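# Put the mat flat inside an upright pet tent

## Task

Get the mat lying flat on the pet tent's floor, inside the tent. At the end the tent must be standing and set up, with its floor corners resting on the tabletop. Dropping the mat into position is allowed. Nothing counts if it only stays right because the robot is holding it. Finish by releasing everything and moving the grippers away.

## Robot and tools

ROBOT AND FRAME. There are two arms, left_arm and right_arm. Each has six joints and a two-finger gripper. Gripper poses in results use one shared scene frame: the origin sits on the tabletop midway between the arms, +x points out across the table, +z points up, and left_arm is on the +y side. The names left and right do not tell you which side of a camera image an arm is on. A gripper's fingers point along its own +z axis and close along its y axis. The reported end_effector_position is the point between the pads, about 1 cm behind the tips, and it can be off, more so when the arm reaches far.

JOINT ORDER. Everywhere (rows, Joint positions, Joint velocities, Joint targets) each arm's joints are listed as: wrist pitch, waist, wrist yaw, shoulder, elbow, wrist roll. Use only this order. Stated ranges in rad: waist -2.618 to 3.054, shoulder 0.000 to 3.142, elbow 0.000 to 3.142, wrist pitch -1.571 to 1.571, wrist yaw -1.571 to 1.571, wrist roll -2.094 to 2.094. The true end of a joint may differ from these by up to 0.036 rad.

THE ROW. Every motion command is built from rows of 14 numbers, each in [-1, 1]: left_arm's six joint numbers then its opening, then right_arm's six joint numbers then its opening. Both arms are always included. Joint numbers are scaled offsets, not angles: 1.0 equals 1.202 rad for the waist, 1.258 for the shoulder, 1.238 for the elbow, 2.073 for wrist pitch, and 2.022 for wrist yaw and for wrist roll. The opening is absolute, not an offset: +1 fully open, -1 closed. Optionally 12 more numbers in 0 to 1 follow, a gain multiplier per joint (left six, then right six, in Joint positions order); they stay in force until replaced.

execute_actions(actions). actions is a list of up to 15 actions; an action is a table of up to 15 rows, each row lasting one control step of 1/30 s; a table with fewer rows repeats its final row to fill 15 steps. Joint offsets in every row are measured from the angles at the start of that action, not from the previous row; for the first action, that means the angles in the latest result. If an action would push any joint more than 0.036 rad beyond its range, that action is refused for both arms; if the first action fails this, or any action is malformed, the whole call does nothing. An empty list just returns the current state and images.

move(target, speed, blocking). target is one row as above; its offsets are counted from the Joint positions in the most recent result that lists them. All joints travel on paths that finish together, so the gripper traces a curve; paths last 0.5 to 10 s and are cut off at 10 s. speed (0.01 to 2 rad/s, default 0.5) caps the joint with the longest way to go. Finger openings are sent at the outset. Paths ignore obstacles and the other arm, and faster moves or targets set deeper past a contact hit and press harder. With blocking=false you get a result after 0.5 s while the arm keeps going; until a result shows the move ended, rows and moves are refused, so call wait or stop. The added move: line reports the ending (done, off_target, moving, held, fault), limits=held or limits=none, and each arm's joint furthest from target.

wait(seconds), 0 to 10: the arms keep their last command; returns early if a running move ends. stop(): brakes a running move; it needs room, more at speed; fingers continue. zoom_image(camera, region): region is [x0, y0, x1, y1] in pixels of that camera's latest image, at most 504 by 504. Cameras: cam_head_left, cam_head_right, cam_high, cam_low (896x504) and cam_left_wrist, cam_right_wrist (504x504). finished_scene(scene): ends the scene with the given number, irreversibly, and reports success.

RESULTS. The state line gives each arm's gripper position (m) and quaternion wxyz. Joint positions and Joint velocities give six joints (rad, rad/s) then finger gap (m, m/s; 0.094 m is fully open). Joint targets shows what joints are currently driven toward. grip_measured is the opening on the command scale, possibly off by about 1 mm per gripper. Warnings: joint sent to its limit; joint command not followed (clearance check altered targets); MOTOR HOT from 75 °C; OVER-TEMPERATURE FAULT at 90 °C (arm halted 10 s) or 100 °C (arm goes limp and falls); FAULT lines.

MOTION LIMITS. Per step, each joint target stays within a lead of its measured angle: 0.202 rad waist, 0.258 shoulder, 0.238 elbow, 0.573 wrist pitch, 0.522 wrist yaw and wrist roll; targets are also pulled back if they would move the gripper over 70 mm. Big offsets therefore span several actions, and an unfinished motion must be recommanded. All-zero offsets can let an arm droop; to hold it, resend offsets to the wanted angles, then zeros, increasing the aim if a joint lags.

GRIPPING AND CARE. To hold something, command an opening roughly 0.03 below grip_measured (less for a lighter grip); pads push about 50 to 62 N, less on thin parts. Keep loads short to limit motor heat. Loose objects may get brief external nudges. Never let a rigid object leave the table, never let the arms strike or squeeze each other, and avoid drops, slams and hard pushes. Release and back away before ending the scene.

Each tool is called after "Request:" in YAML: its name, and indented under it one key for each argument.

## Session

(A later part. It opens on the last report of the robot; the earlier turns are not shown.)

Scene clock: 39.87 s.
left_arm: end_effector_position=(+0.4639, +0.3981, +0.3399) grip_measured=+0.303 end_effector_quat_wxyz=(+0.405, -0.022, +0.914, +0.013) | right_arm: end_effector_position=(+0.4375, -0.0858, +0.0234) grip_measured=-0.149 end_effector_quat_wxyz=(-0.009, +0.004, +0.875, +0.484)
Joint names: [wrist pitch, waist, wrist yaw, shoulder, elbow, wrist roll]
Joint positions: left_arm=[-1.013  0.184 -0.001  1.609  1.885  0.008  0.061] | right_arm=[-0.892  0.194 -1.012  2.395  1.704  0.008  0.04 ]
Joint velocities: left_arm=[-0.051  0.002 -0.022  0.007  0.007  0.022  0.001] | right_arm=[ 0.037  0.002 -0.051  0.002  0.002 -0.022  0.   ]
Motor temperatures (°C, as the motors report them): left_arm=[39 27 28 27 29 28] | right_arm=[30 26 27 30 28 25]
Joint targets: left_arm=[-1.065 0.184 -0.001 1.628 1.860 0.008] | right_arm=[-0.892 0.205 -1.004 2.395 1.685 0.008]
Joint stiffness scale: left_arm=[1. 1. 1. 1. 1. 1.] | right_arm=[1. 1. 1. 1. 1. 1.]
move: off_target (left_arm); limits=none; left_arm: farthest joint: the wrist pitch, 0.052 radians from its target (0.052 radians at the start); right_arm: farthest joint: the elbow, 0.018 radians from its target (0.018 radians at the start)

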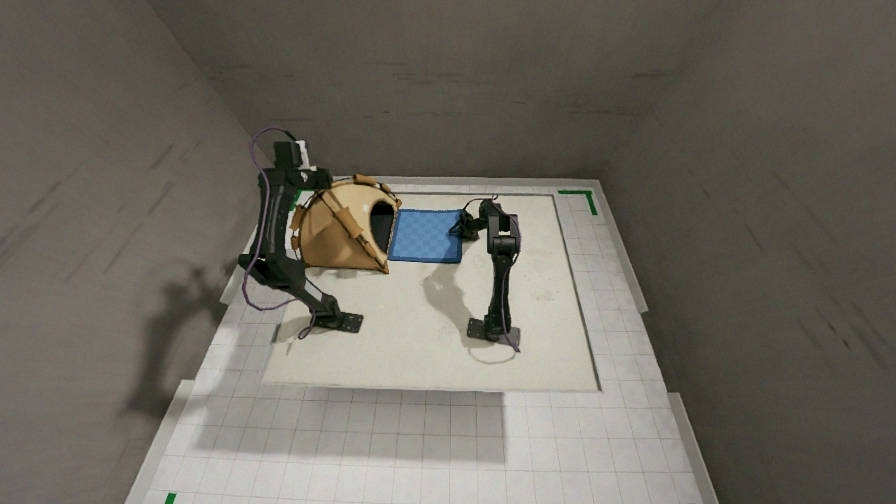

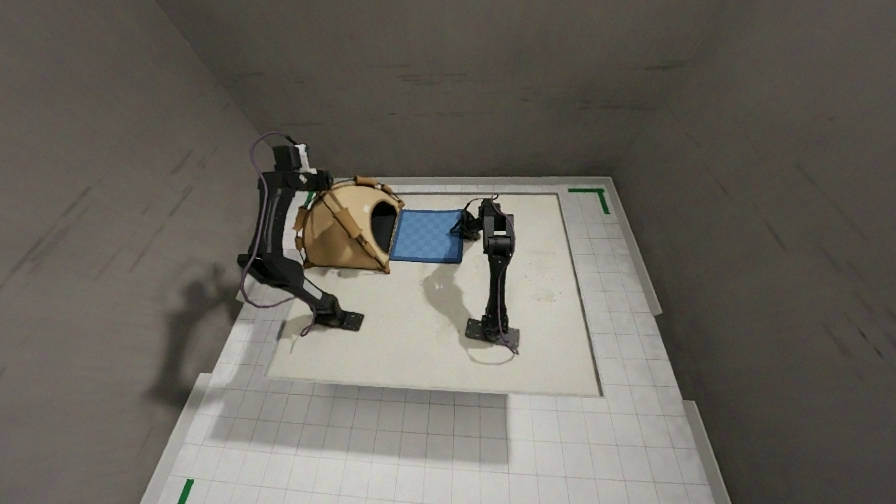

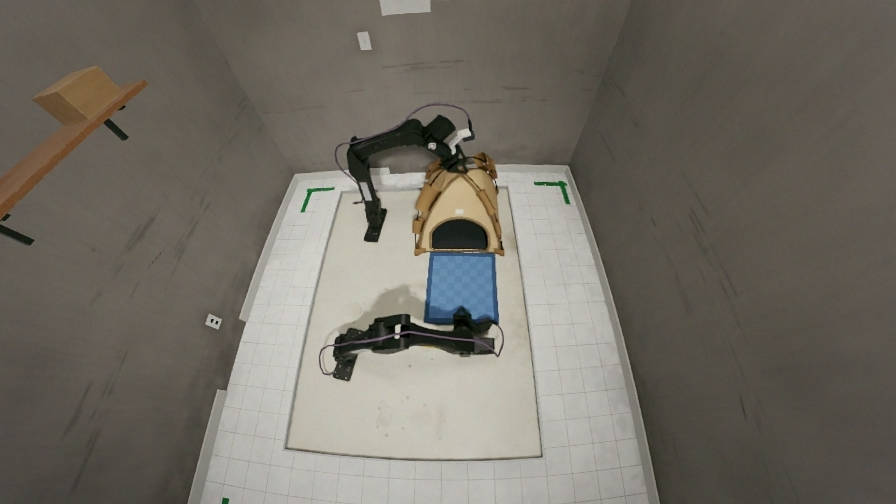

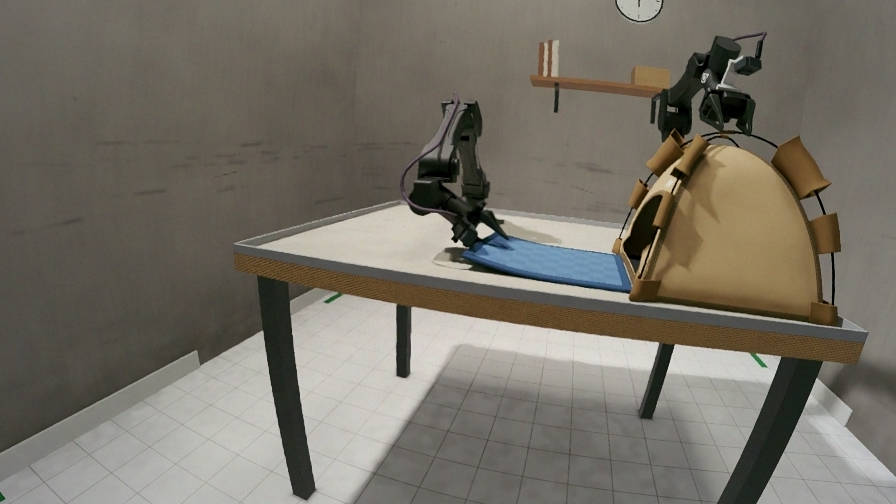

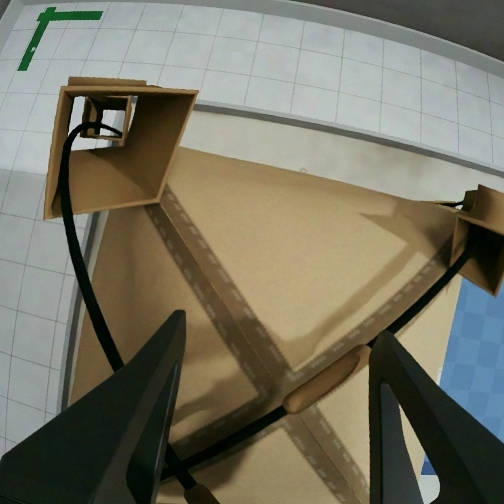

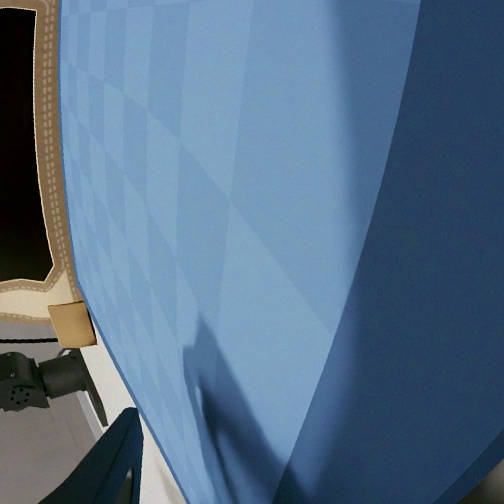

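Scooped. Close.

Request:
execute_actions:
  actions:
    - [[-0.025,0,0,0.015,-0.02,0,0.3,0,0,0,0,0,0,-0.6]]
    - [[-0.025,0,0,0.015,-0.02,0,0.3,0,0,0,0,0,0,-0.95]]
    - [[-0.025,0,0,0.015,-0.02,0,0.3,0,0,0,0,0,0,-0.95]]

Scene clock: 41.87 s.
left_arm: end_effector_position=(+0.4638, +0.3981, +0.3398) grip_measured=+0.303 end_effector_quat_wxyz=(+0.405, -0.022, +0.914, +0.013) | right_arm: end_effector_position=(+0.4372, -0.0871, +0.0200) grip_measured=-0.890 end_effector_quat_wxyz=(-0.010, +0.005, +0.878, +0.478)
Joint names: [wrist pitch, waist, wrist yaw, shoulder, elbow, wrist roll]
Joint positions: left_arm=[-1.013  0.184 -0.001  1.609  1.885  0.008  0.061] | right_arm=[-0.892  0.194 -0.998  2.398  1.704  0.008  0.005]
Joint velocities: left_arm=[-0.051  0.017 -0.007 -0.007  0.037 -0.007  0.001] | right_arm=[-0.066  0.012 -0.081 -0.002  0.012  0.081  0.   ]
Motor temperatures (°C, as the motors report them): left_arm=[39 27 28 27 29 28] | right_arm=[30 26 27 30 28 25]
Joint targets: left_arm=[-1.065 0.184 -0.001 1.628 1.860 0.008] | right_arm=[-0.892 0.194 -0.999 2.398 1.704 0.008]
Joint stiffness scale: left_arm=[1. 1. 1. 1. 1. 1.] | right_arm=[1. 1. 1. 1. 1. 1.]

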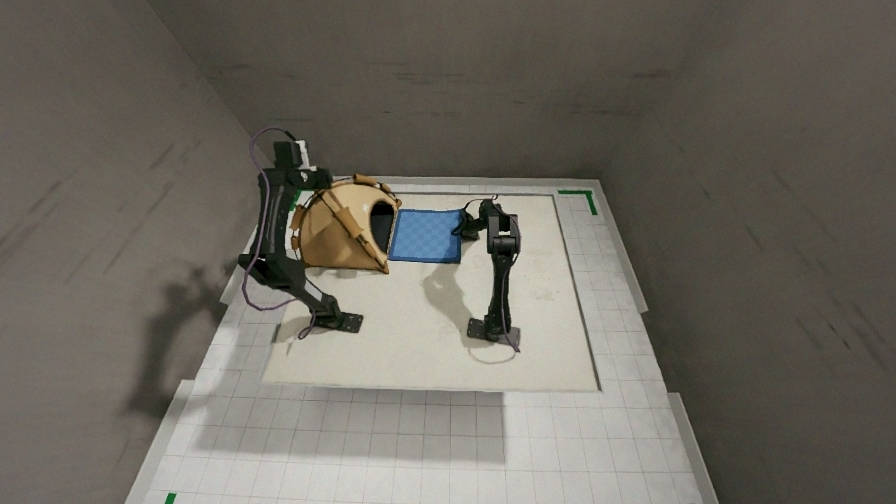

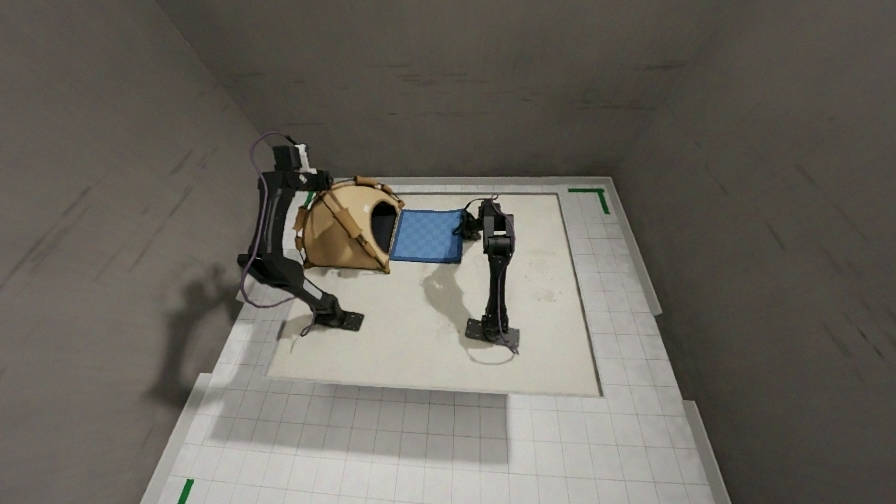

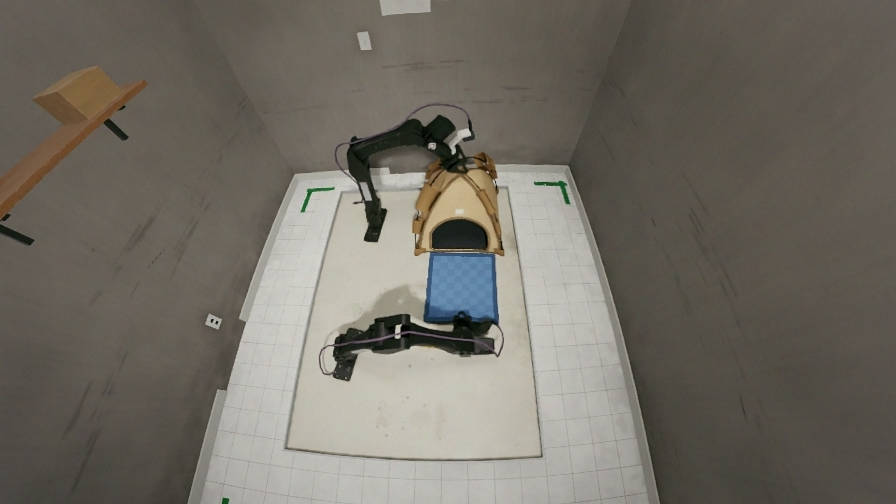

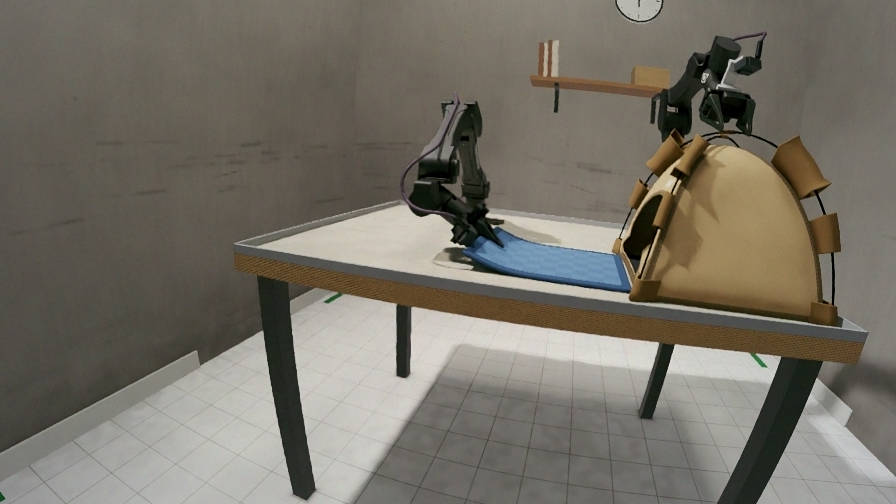

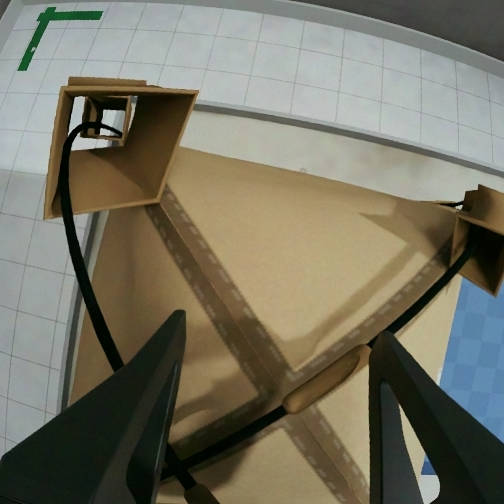

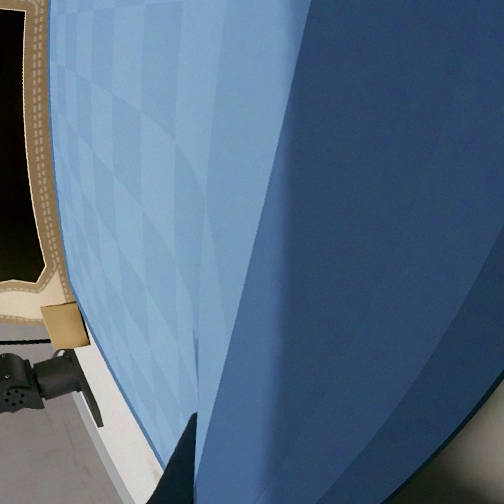

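Request:
move:
  target: [-0.025,0,0,0.015,-0.02,0,0.3,0.873,-0.06,-0.257,-0.243,-0.397,0.78,-0.95]
  speed: 0.6

Scene clock: 46.50 s.
left_arm: end_effector_position=(+0.4638, +0.3981, +0.3398) grip_measured=+0.303 end_effector_quat_wxyz=(+0.405, -0.022, +0.914, +0.013) | right_arm: end_effector_position=(+0.4489, -0.0866, +0.1853) grip_measured=-0.890 end_effector_quat_wxyz=(+0.032, +0.053, +0.706, +0.706)
Joint names: [wrist pitch, waist, wrist yaw, shoulder, elbow, wrist roll]
Joint positions: left_arm=[-1.013  0.184 -0.001  1.609  1.885  0.008  0.061] | right_arm=[ 0.889  0.132 -1.508  2.129  1.223  1.584  0.005]
Joint velocities: left_arm=[-0.007 -0.007 -0.066 -0.022 -0.012 -0.037 -0.   ] | right_arm=[ 0.066  0.002 -0.022 -0.007 -0.002  0.022 -0.001]
Motor temperatures (°C, as the motors report them): left_arm=[39 27 28 28 29 28] | right_arm=[30 26 27 30 28 25]
Joint targets: left_arm=[-1.065 0.184 -0.001 1.628 1.860 0.008] | right_arm=[0.917 0.122 -1.517 2.092 1.212 1.585]
Joint stiffness scale: left_arm=[1. 1. 1. 1. 1. 1.] | right_arm=[1. 1. 1. 1. 1. 1.]
move: off_target (left_arm, right_arm); limits=none; left_arm: farthest joint: the wrist pitch, 0.051 radians from its target (0.051 radians at the start); right_arm: farthest joint: the shoulder, 0.036 radians from its target (0.305 radians at the start)

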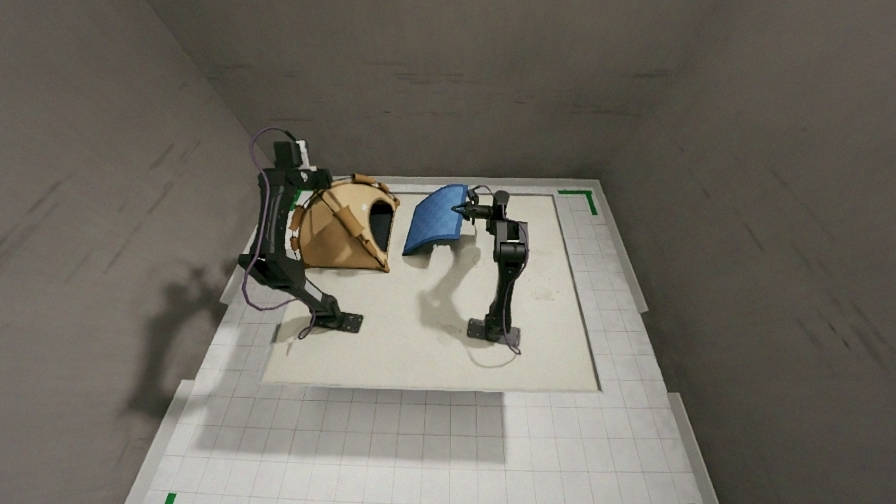

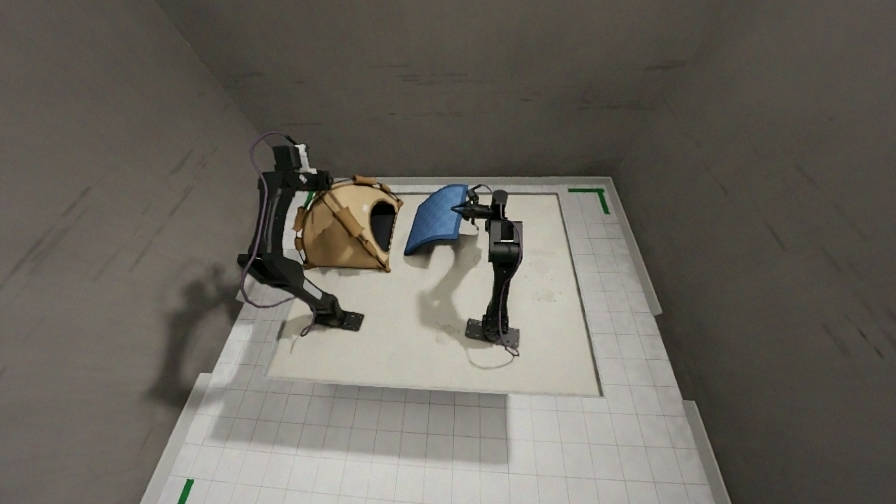

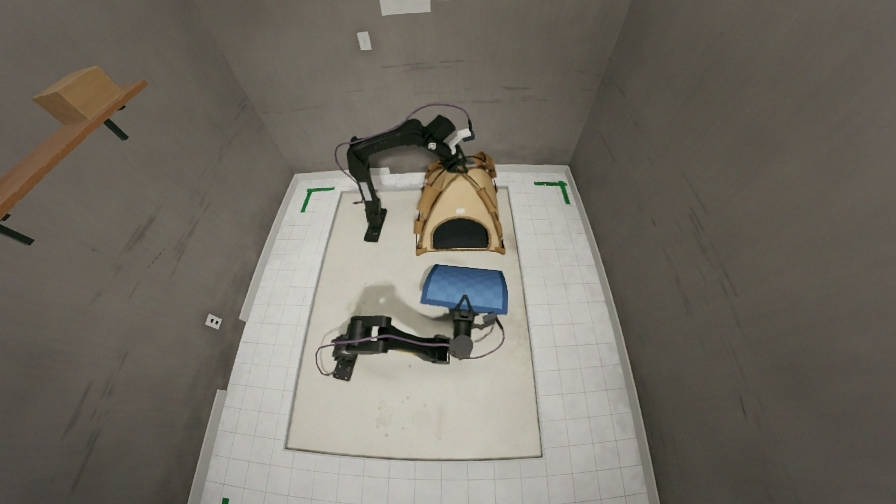

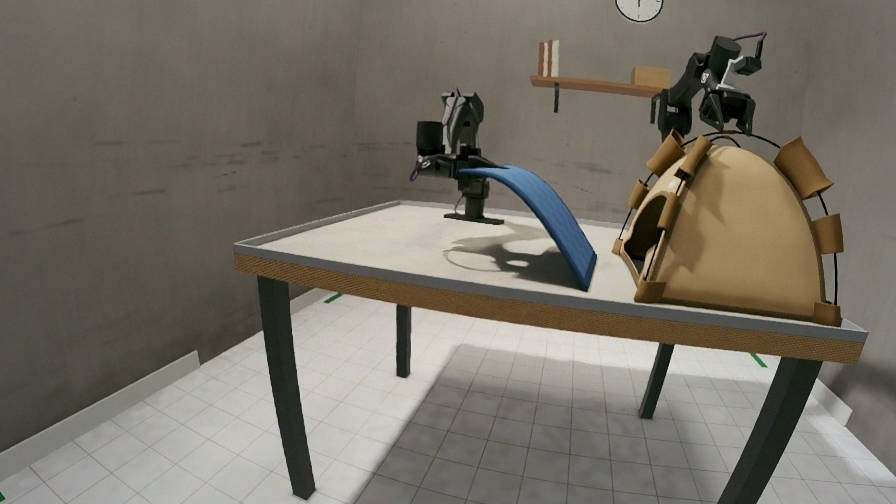

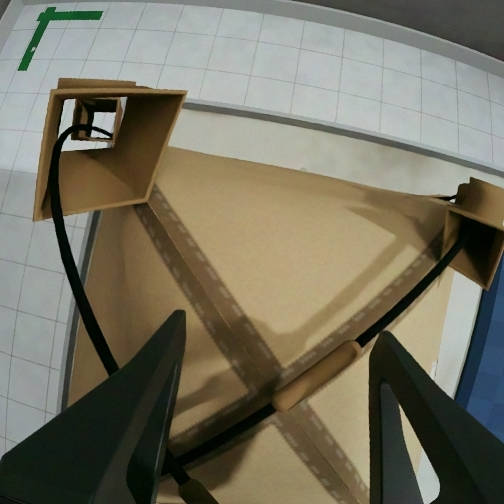

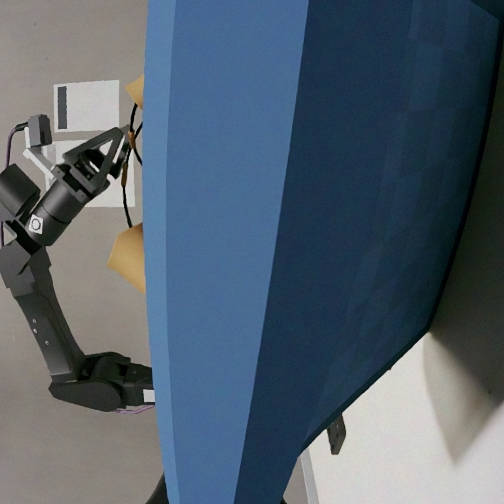

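Request:
move:
  target: [-0.025,0,0,0.015,-0.02,0,0.3,-0.1,0.1,0,-0.128,0.103,0,-0.95]
  speed: 0.25

Request:
zoom_image:
  camera: "cam_low"
  region: [400,80,896,360]

Scene clock: 48.83 s.
left_arm: end_effector_position=(+0.4638, +0.3981, +0.3398) grip_measured=+0.303 end_effector_quat_wxyz=(+0.405, -0.022, +0.914, +0.013) | right_arm: end_effector_position=(+0.4277, -0.0360, +0.2510) grip_measured=-0.890 end_effector_quat_wxyz=(-0.004, +0.006, +0.707, +0.707)
Joint names: [wrist pitch, waist, wrist yaw, shoulder, elbow, wrist roll]
Joint positions: left_arm=[-1.013  0.184 -0.001  1.609  1.885  0.008  0.061] | right_arm=[ 0.68   0.247 -1.508  1.999  1.317  1.584  0.005]
Joint velocities: left_arm=[ 0.007 -0.012 -0.051 -0.017  0.007 -0.022  0.   ] | right_arm=[ 0.139 -0.012  0.022 -0.002  0.007 -0.007 -0.   ]
Motor temperatures (°C, as the motors report them): left_arm=[39 27 28 28 29 28] | right_arm=[31 26 27 30 28 25]
Joint targets: left_arm=[-1.065 0.184 -0.001 1.628 1.860 0.008] | right_arm=[0.682 0.252 -1.508 1.967 1.350 1.584]
Joint stiffness scale: left_arm=[1. 1. 1. 1. 1. 1.] | right_arm=[1. 1. 1. 1. 1. 1.]
move: off_target (left_arm, right_arm); limits=none; left_arm: farthest joint: the wrist pitch, 0.051 radians from its target (0.051 radians at the start); right_arm: farthest joint: the elbow, 0.033 radians from its target (0.128 radians at the start)

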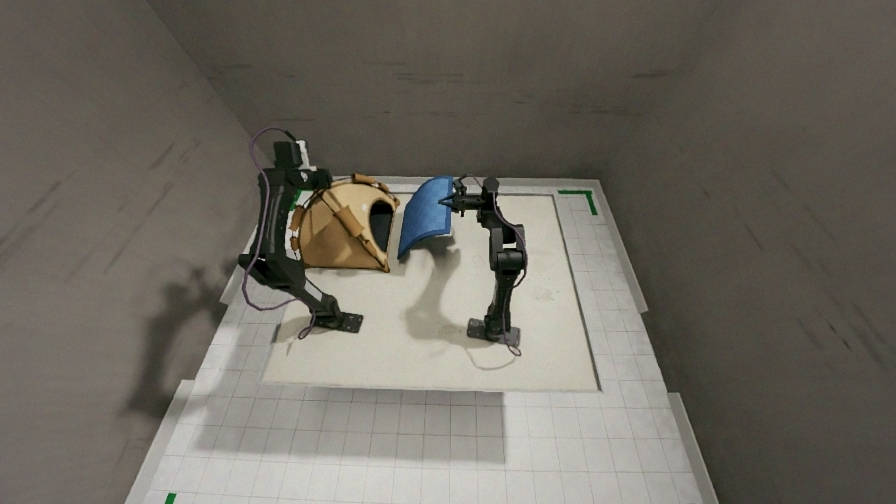

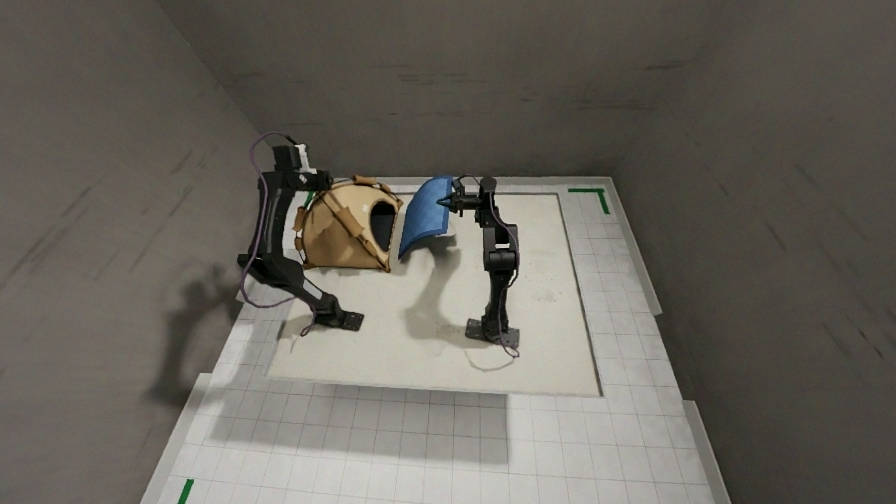

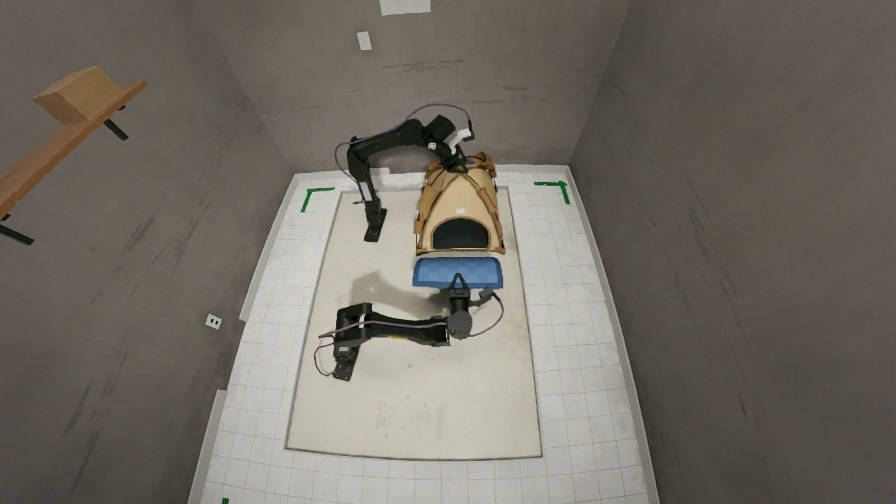

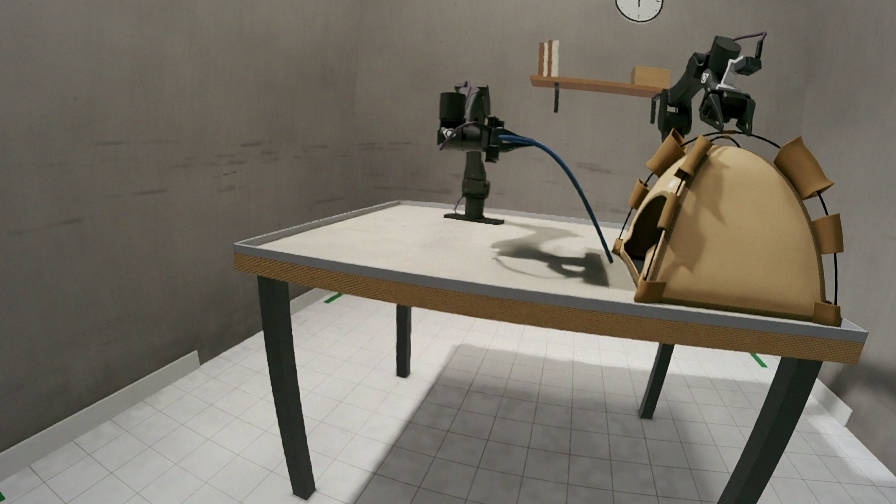

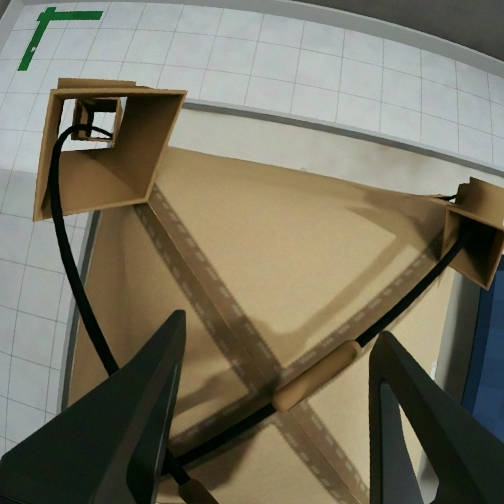

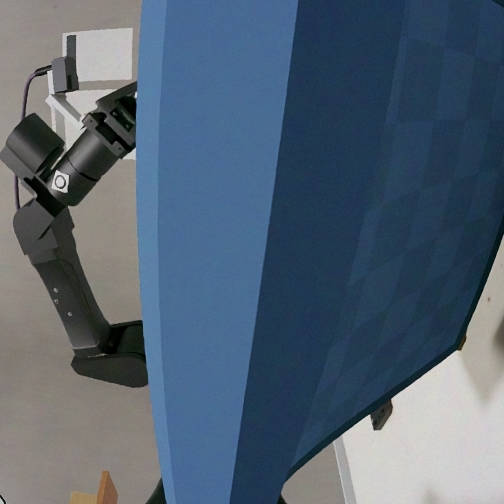

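Region (400, 80, 896, 360) of cam_low's 896x504 image, scaled by 1.016, with more detail than that image has; it fills the top 285 rows of this view, and the rest is white.

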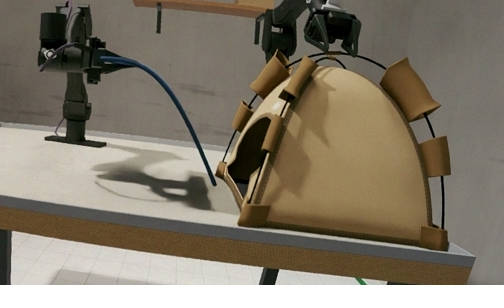

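Request:
move:
  target: [-0.025,0,0,0.015,-0.02,0,0.3,0.06,0.047,0.228,-0.272,-0.347,0,-0.95]
  speed: 0.35

Request:
move:
  target: [-0.025,0,0,0.015,-0.02,0,0.3,0,0.17,0.105,0.04,0.078,0,-0.95]
  speed: 0.15

Scene clock: 52.33 s.
left_arm: end_effector_position=(+0.4637, +0.3981, +0.3398) grip_measured=+0.303 end_effector_quat_wxyz=(+0.404, -0.022, +0.914, +0.013) | right_arm: end_effector_position=(+0.4050, -0.0404, +0.2430) grip_measured=-0.890 end_effector_quat_wxyz=(+0.129, +0.158, +0.694, +0.690)
Joint names: [wrist pitch, waist, wrist yaw, shoulder, elbow, wrist roll]
Joint positions: left_arm=[-1.014  0.184 -0.001  1.609  1.885  0.008  0.061] | right_arm=[ 0.767  0.294 -1.056  1.69   0.895  1.585  0.005]
Joint velocities: left_arm=[-0.037  0.002 -0.022 -0.007 -0.012 -0.066  0.   ] | right_arm=[-0.022  0.007 -0.066 -0.002 -0.007  0.007  0.001]
Motor temperatures (°C, as the motors report them): left_arm=[39 27 28 28 29 28] | right_arm=[31 26 27 30 28 25]
Joint targets: left_arm=[-1.066 0.184 -0.001 1.628 1.860 0.008] | right_arm=[0.805 0.303 -1.047 1.657 0.888 1.584]
Joint stiffness scale: left_arm=[1. 1. 1. 1. 1. 1.] | right_arm=[1. 1. 1. 1. 1. 1.]
move: off_target (left_arm, right_arm); limits=none; left_arm: farthest joint: the wrist pitch, 0.051 radians from its target (0.051 radians at the start); right_arm: farthest joint: the wrist pitch, 0.038 radians from its target (0.125 radians at the start)

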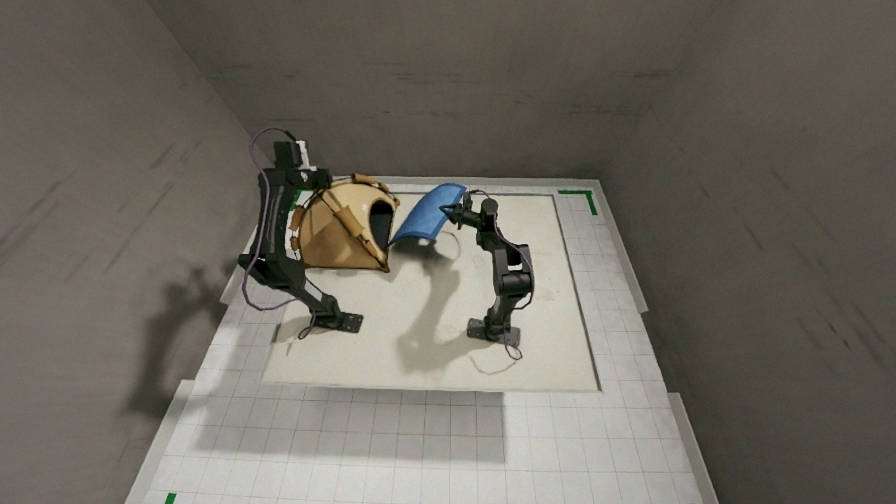

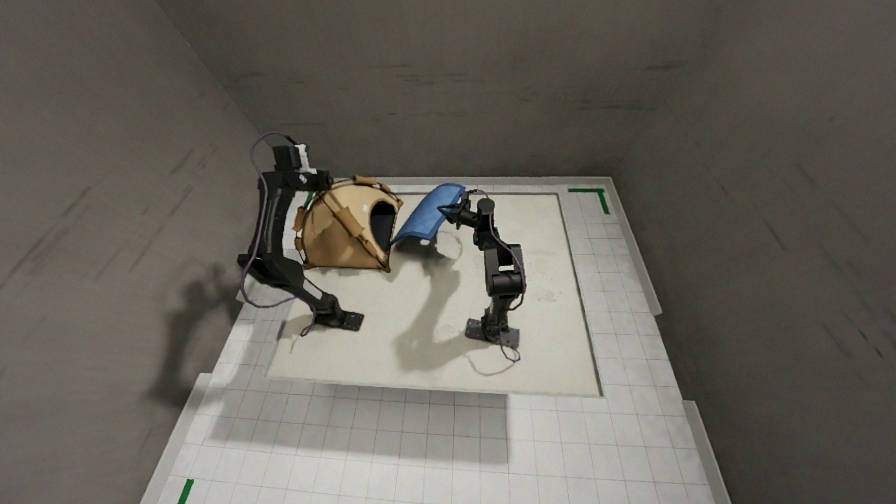

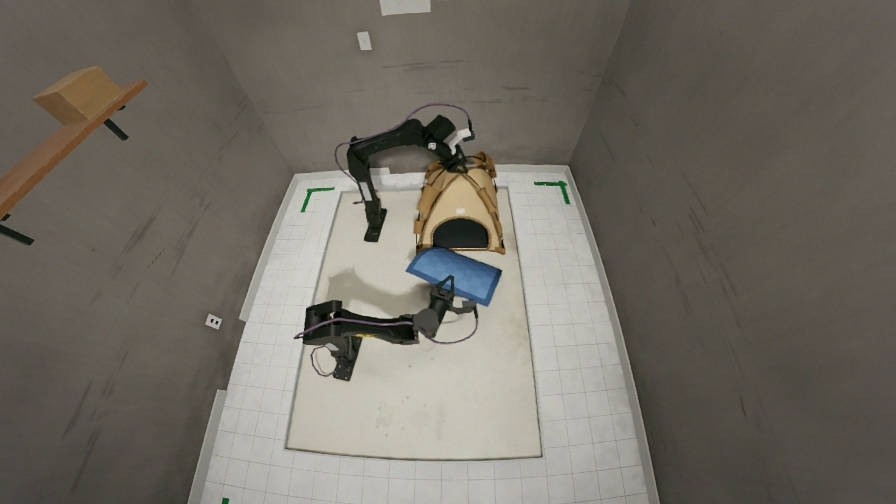

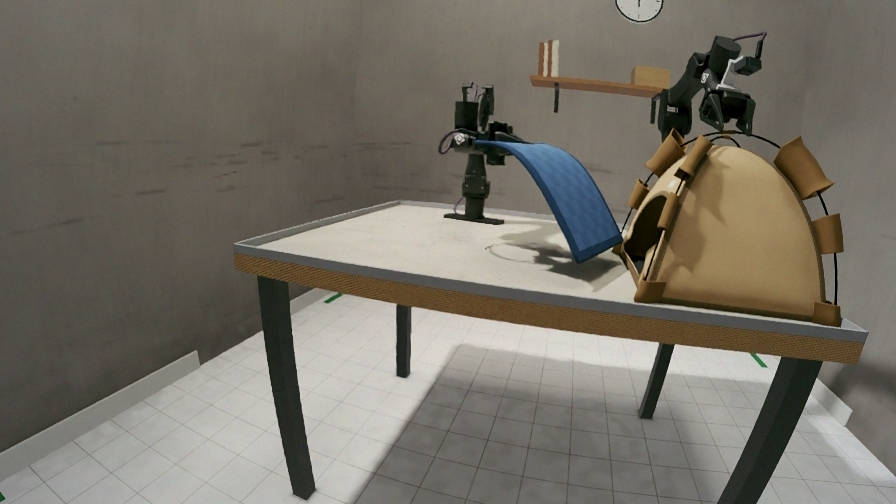

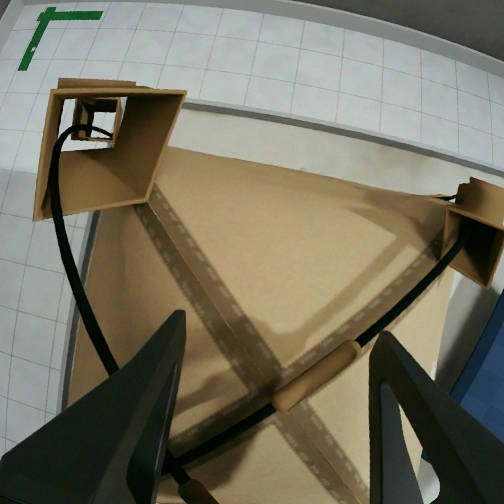

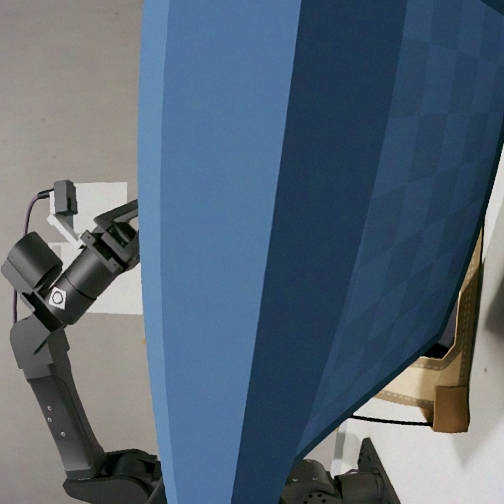

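Scene clock: 54.33 s.
left_arm: end_effector_position=(+0.4637, +0.3981, +0.3398) grip_measured=+0.303 end_effector_quat_wxyz=(+0.404, -0.022, +0.914, +0.013) | right_arm: end_effector_position=(+0.4063, +0.0281, +0.2403) grip_measured=-0.890 end_effector_quat_wxyz=(+0.130, +0.163, +0.697, +0.686)
Joint names: [wrist pitch, waist, wrist yaw, shoulder, elbow, wrist roll]
Joint positions: left_arm=[-1.014  0.184 -0.001  1.609  1.885  0.009  0.061] | right_arm=[ 0.751  0.491 -0.851  1.742  0.954  1.585  0.005]
Joint velocities: left_arm=[-0.037 -0.002  0.022 -0.002 -0.002  0.037 -0.   ] | right_arm=[ 0.037 -0.002 -0.066 -0.007  0.002 -0.007 -0.   ]
Motor temperatures (°C, as the motors report them): left_arm=[39 27 28 28 29 28] | right_arm=[31 26 27 30 28 25]
Joint targets: left_arm=[-1.066 0.184 -0.001 1.628 1.860 0.008] | right_arm=[0.767 0.498 -0.843 1.741 0.991 1.585]
Joint stiffness scale: left_arm=[1. 1. 1. 1. 1. 1.] | right_arm=[1. 1. 1. 1. 1. 1.]
move: off_target (left_arm, right_arm); limits=none; left_arm: farthest joint: the wrist pitch, 0.052 radians from its target (0.052 radians at the start); right_arm: farthest joint: the elbow, 0.038 radians from its target (0.097 radians at the start)

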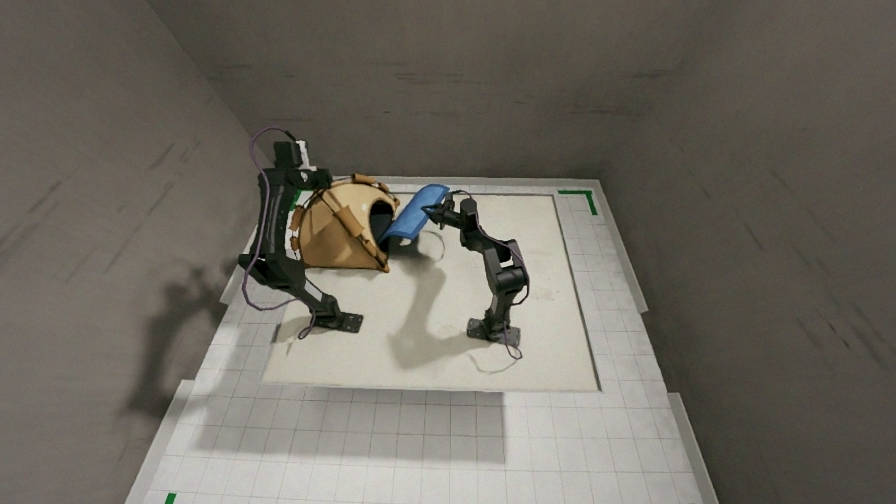

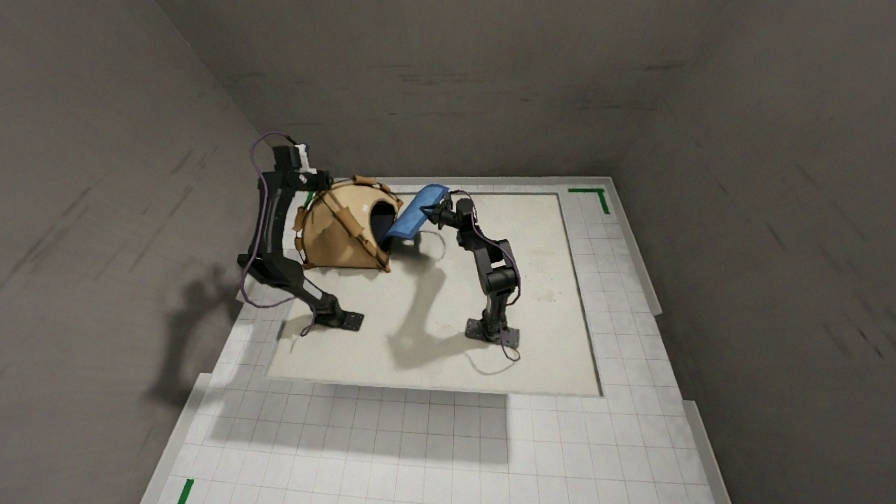

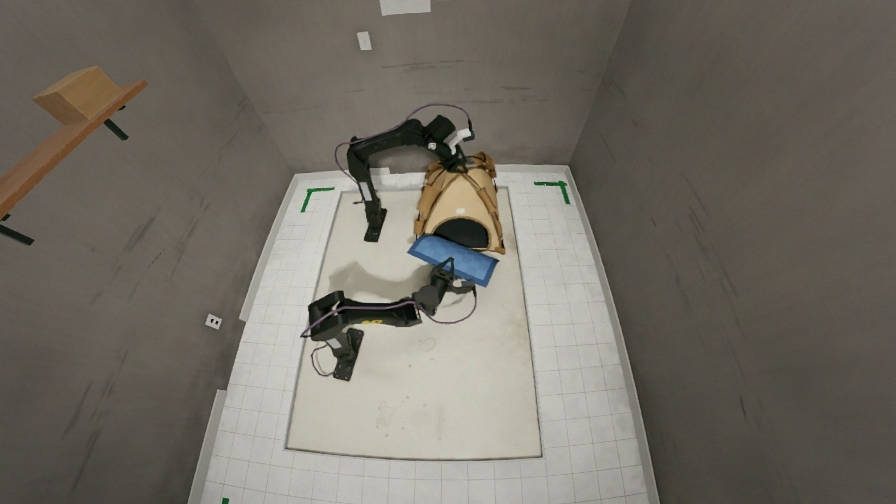

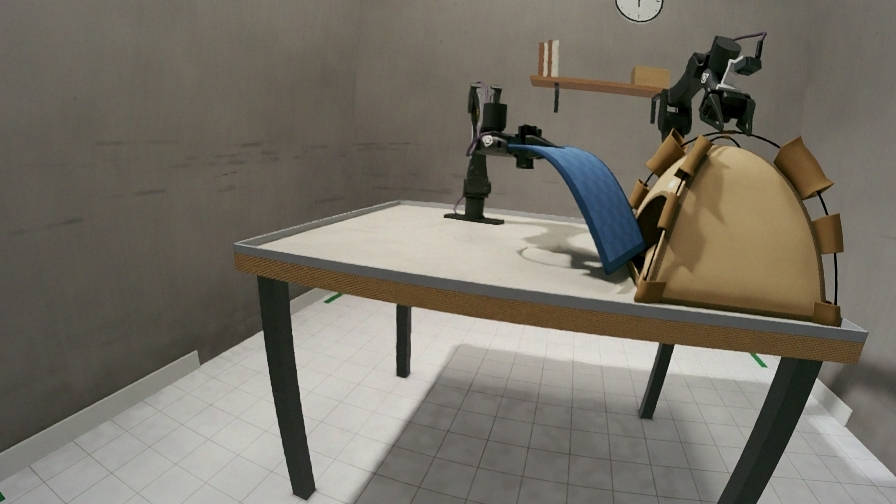

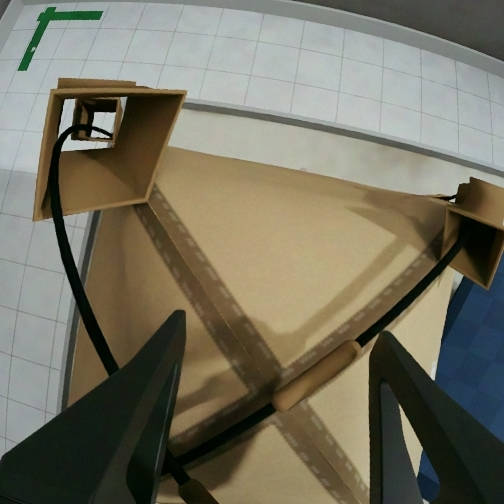

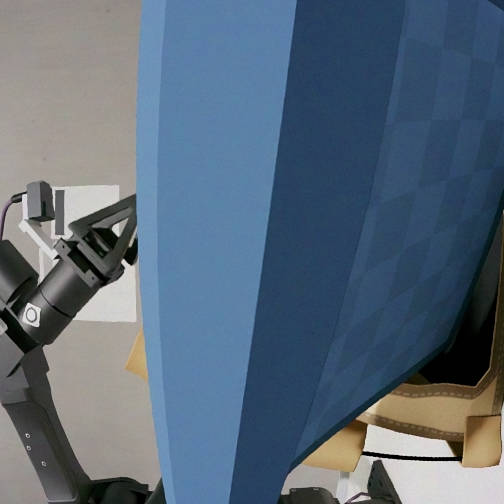

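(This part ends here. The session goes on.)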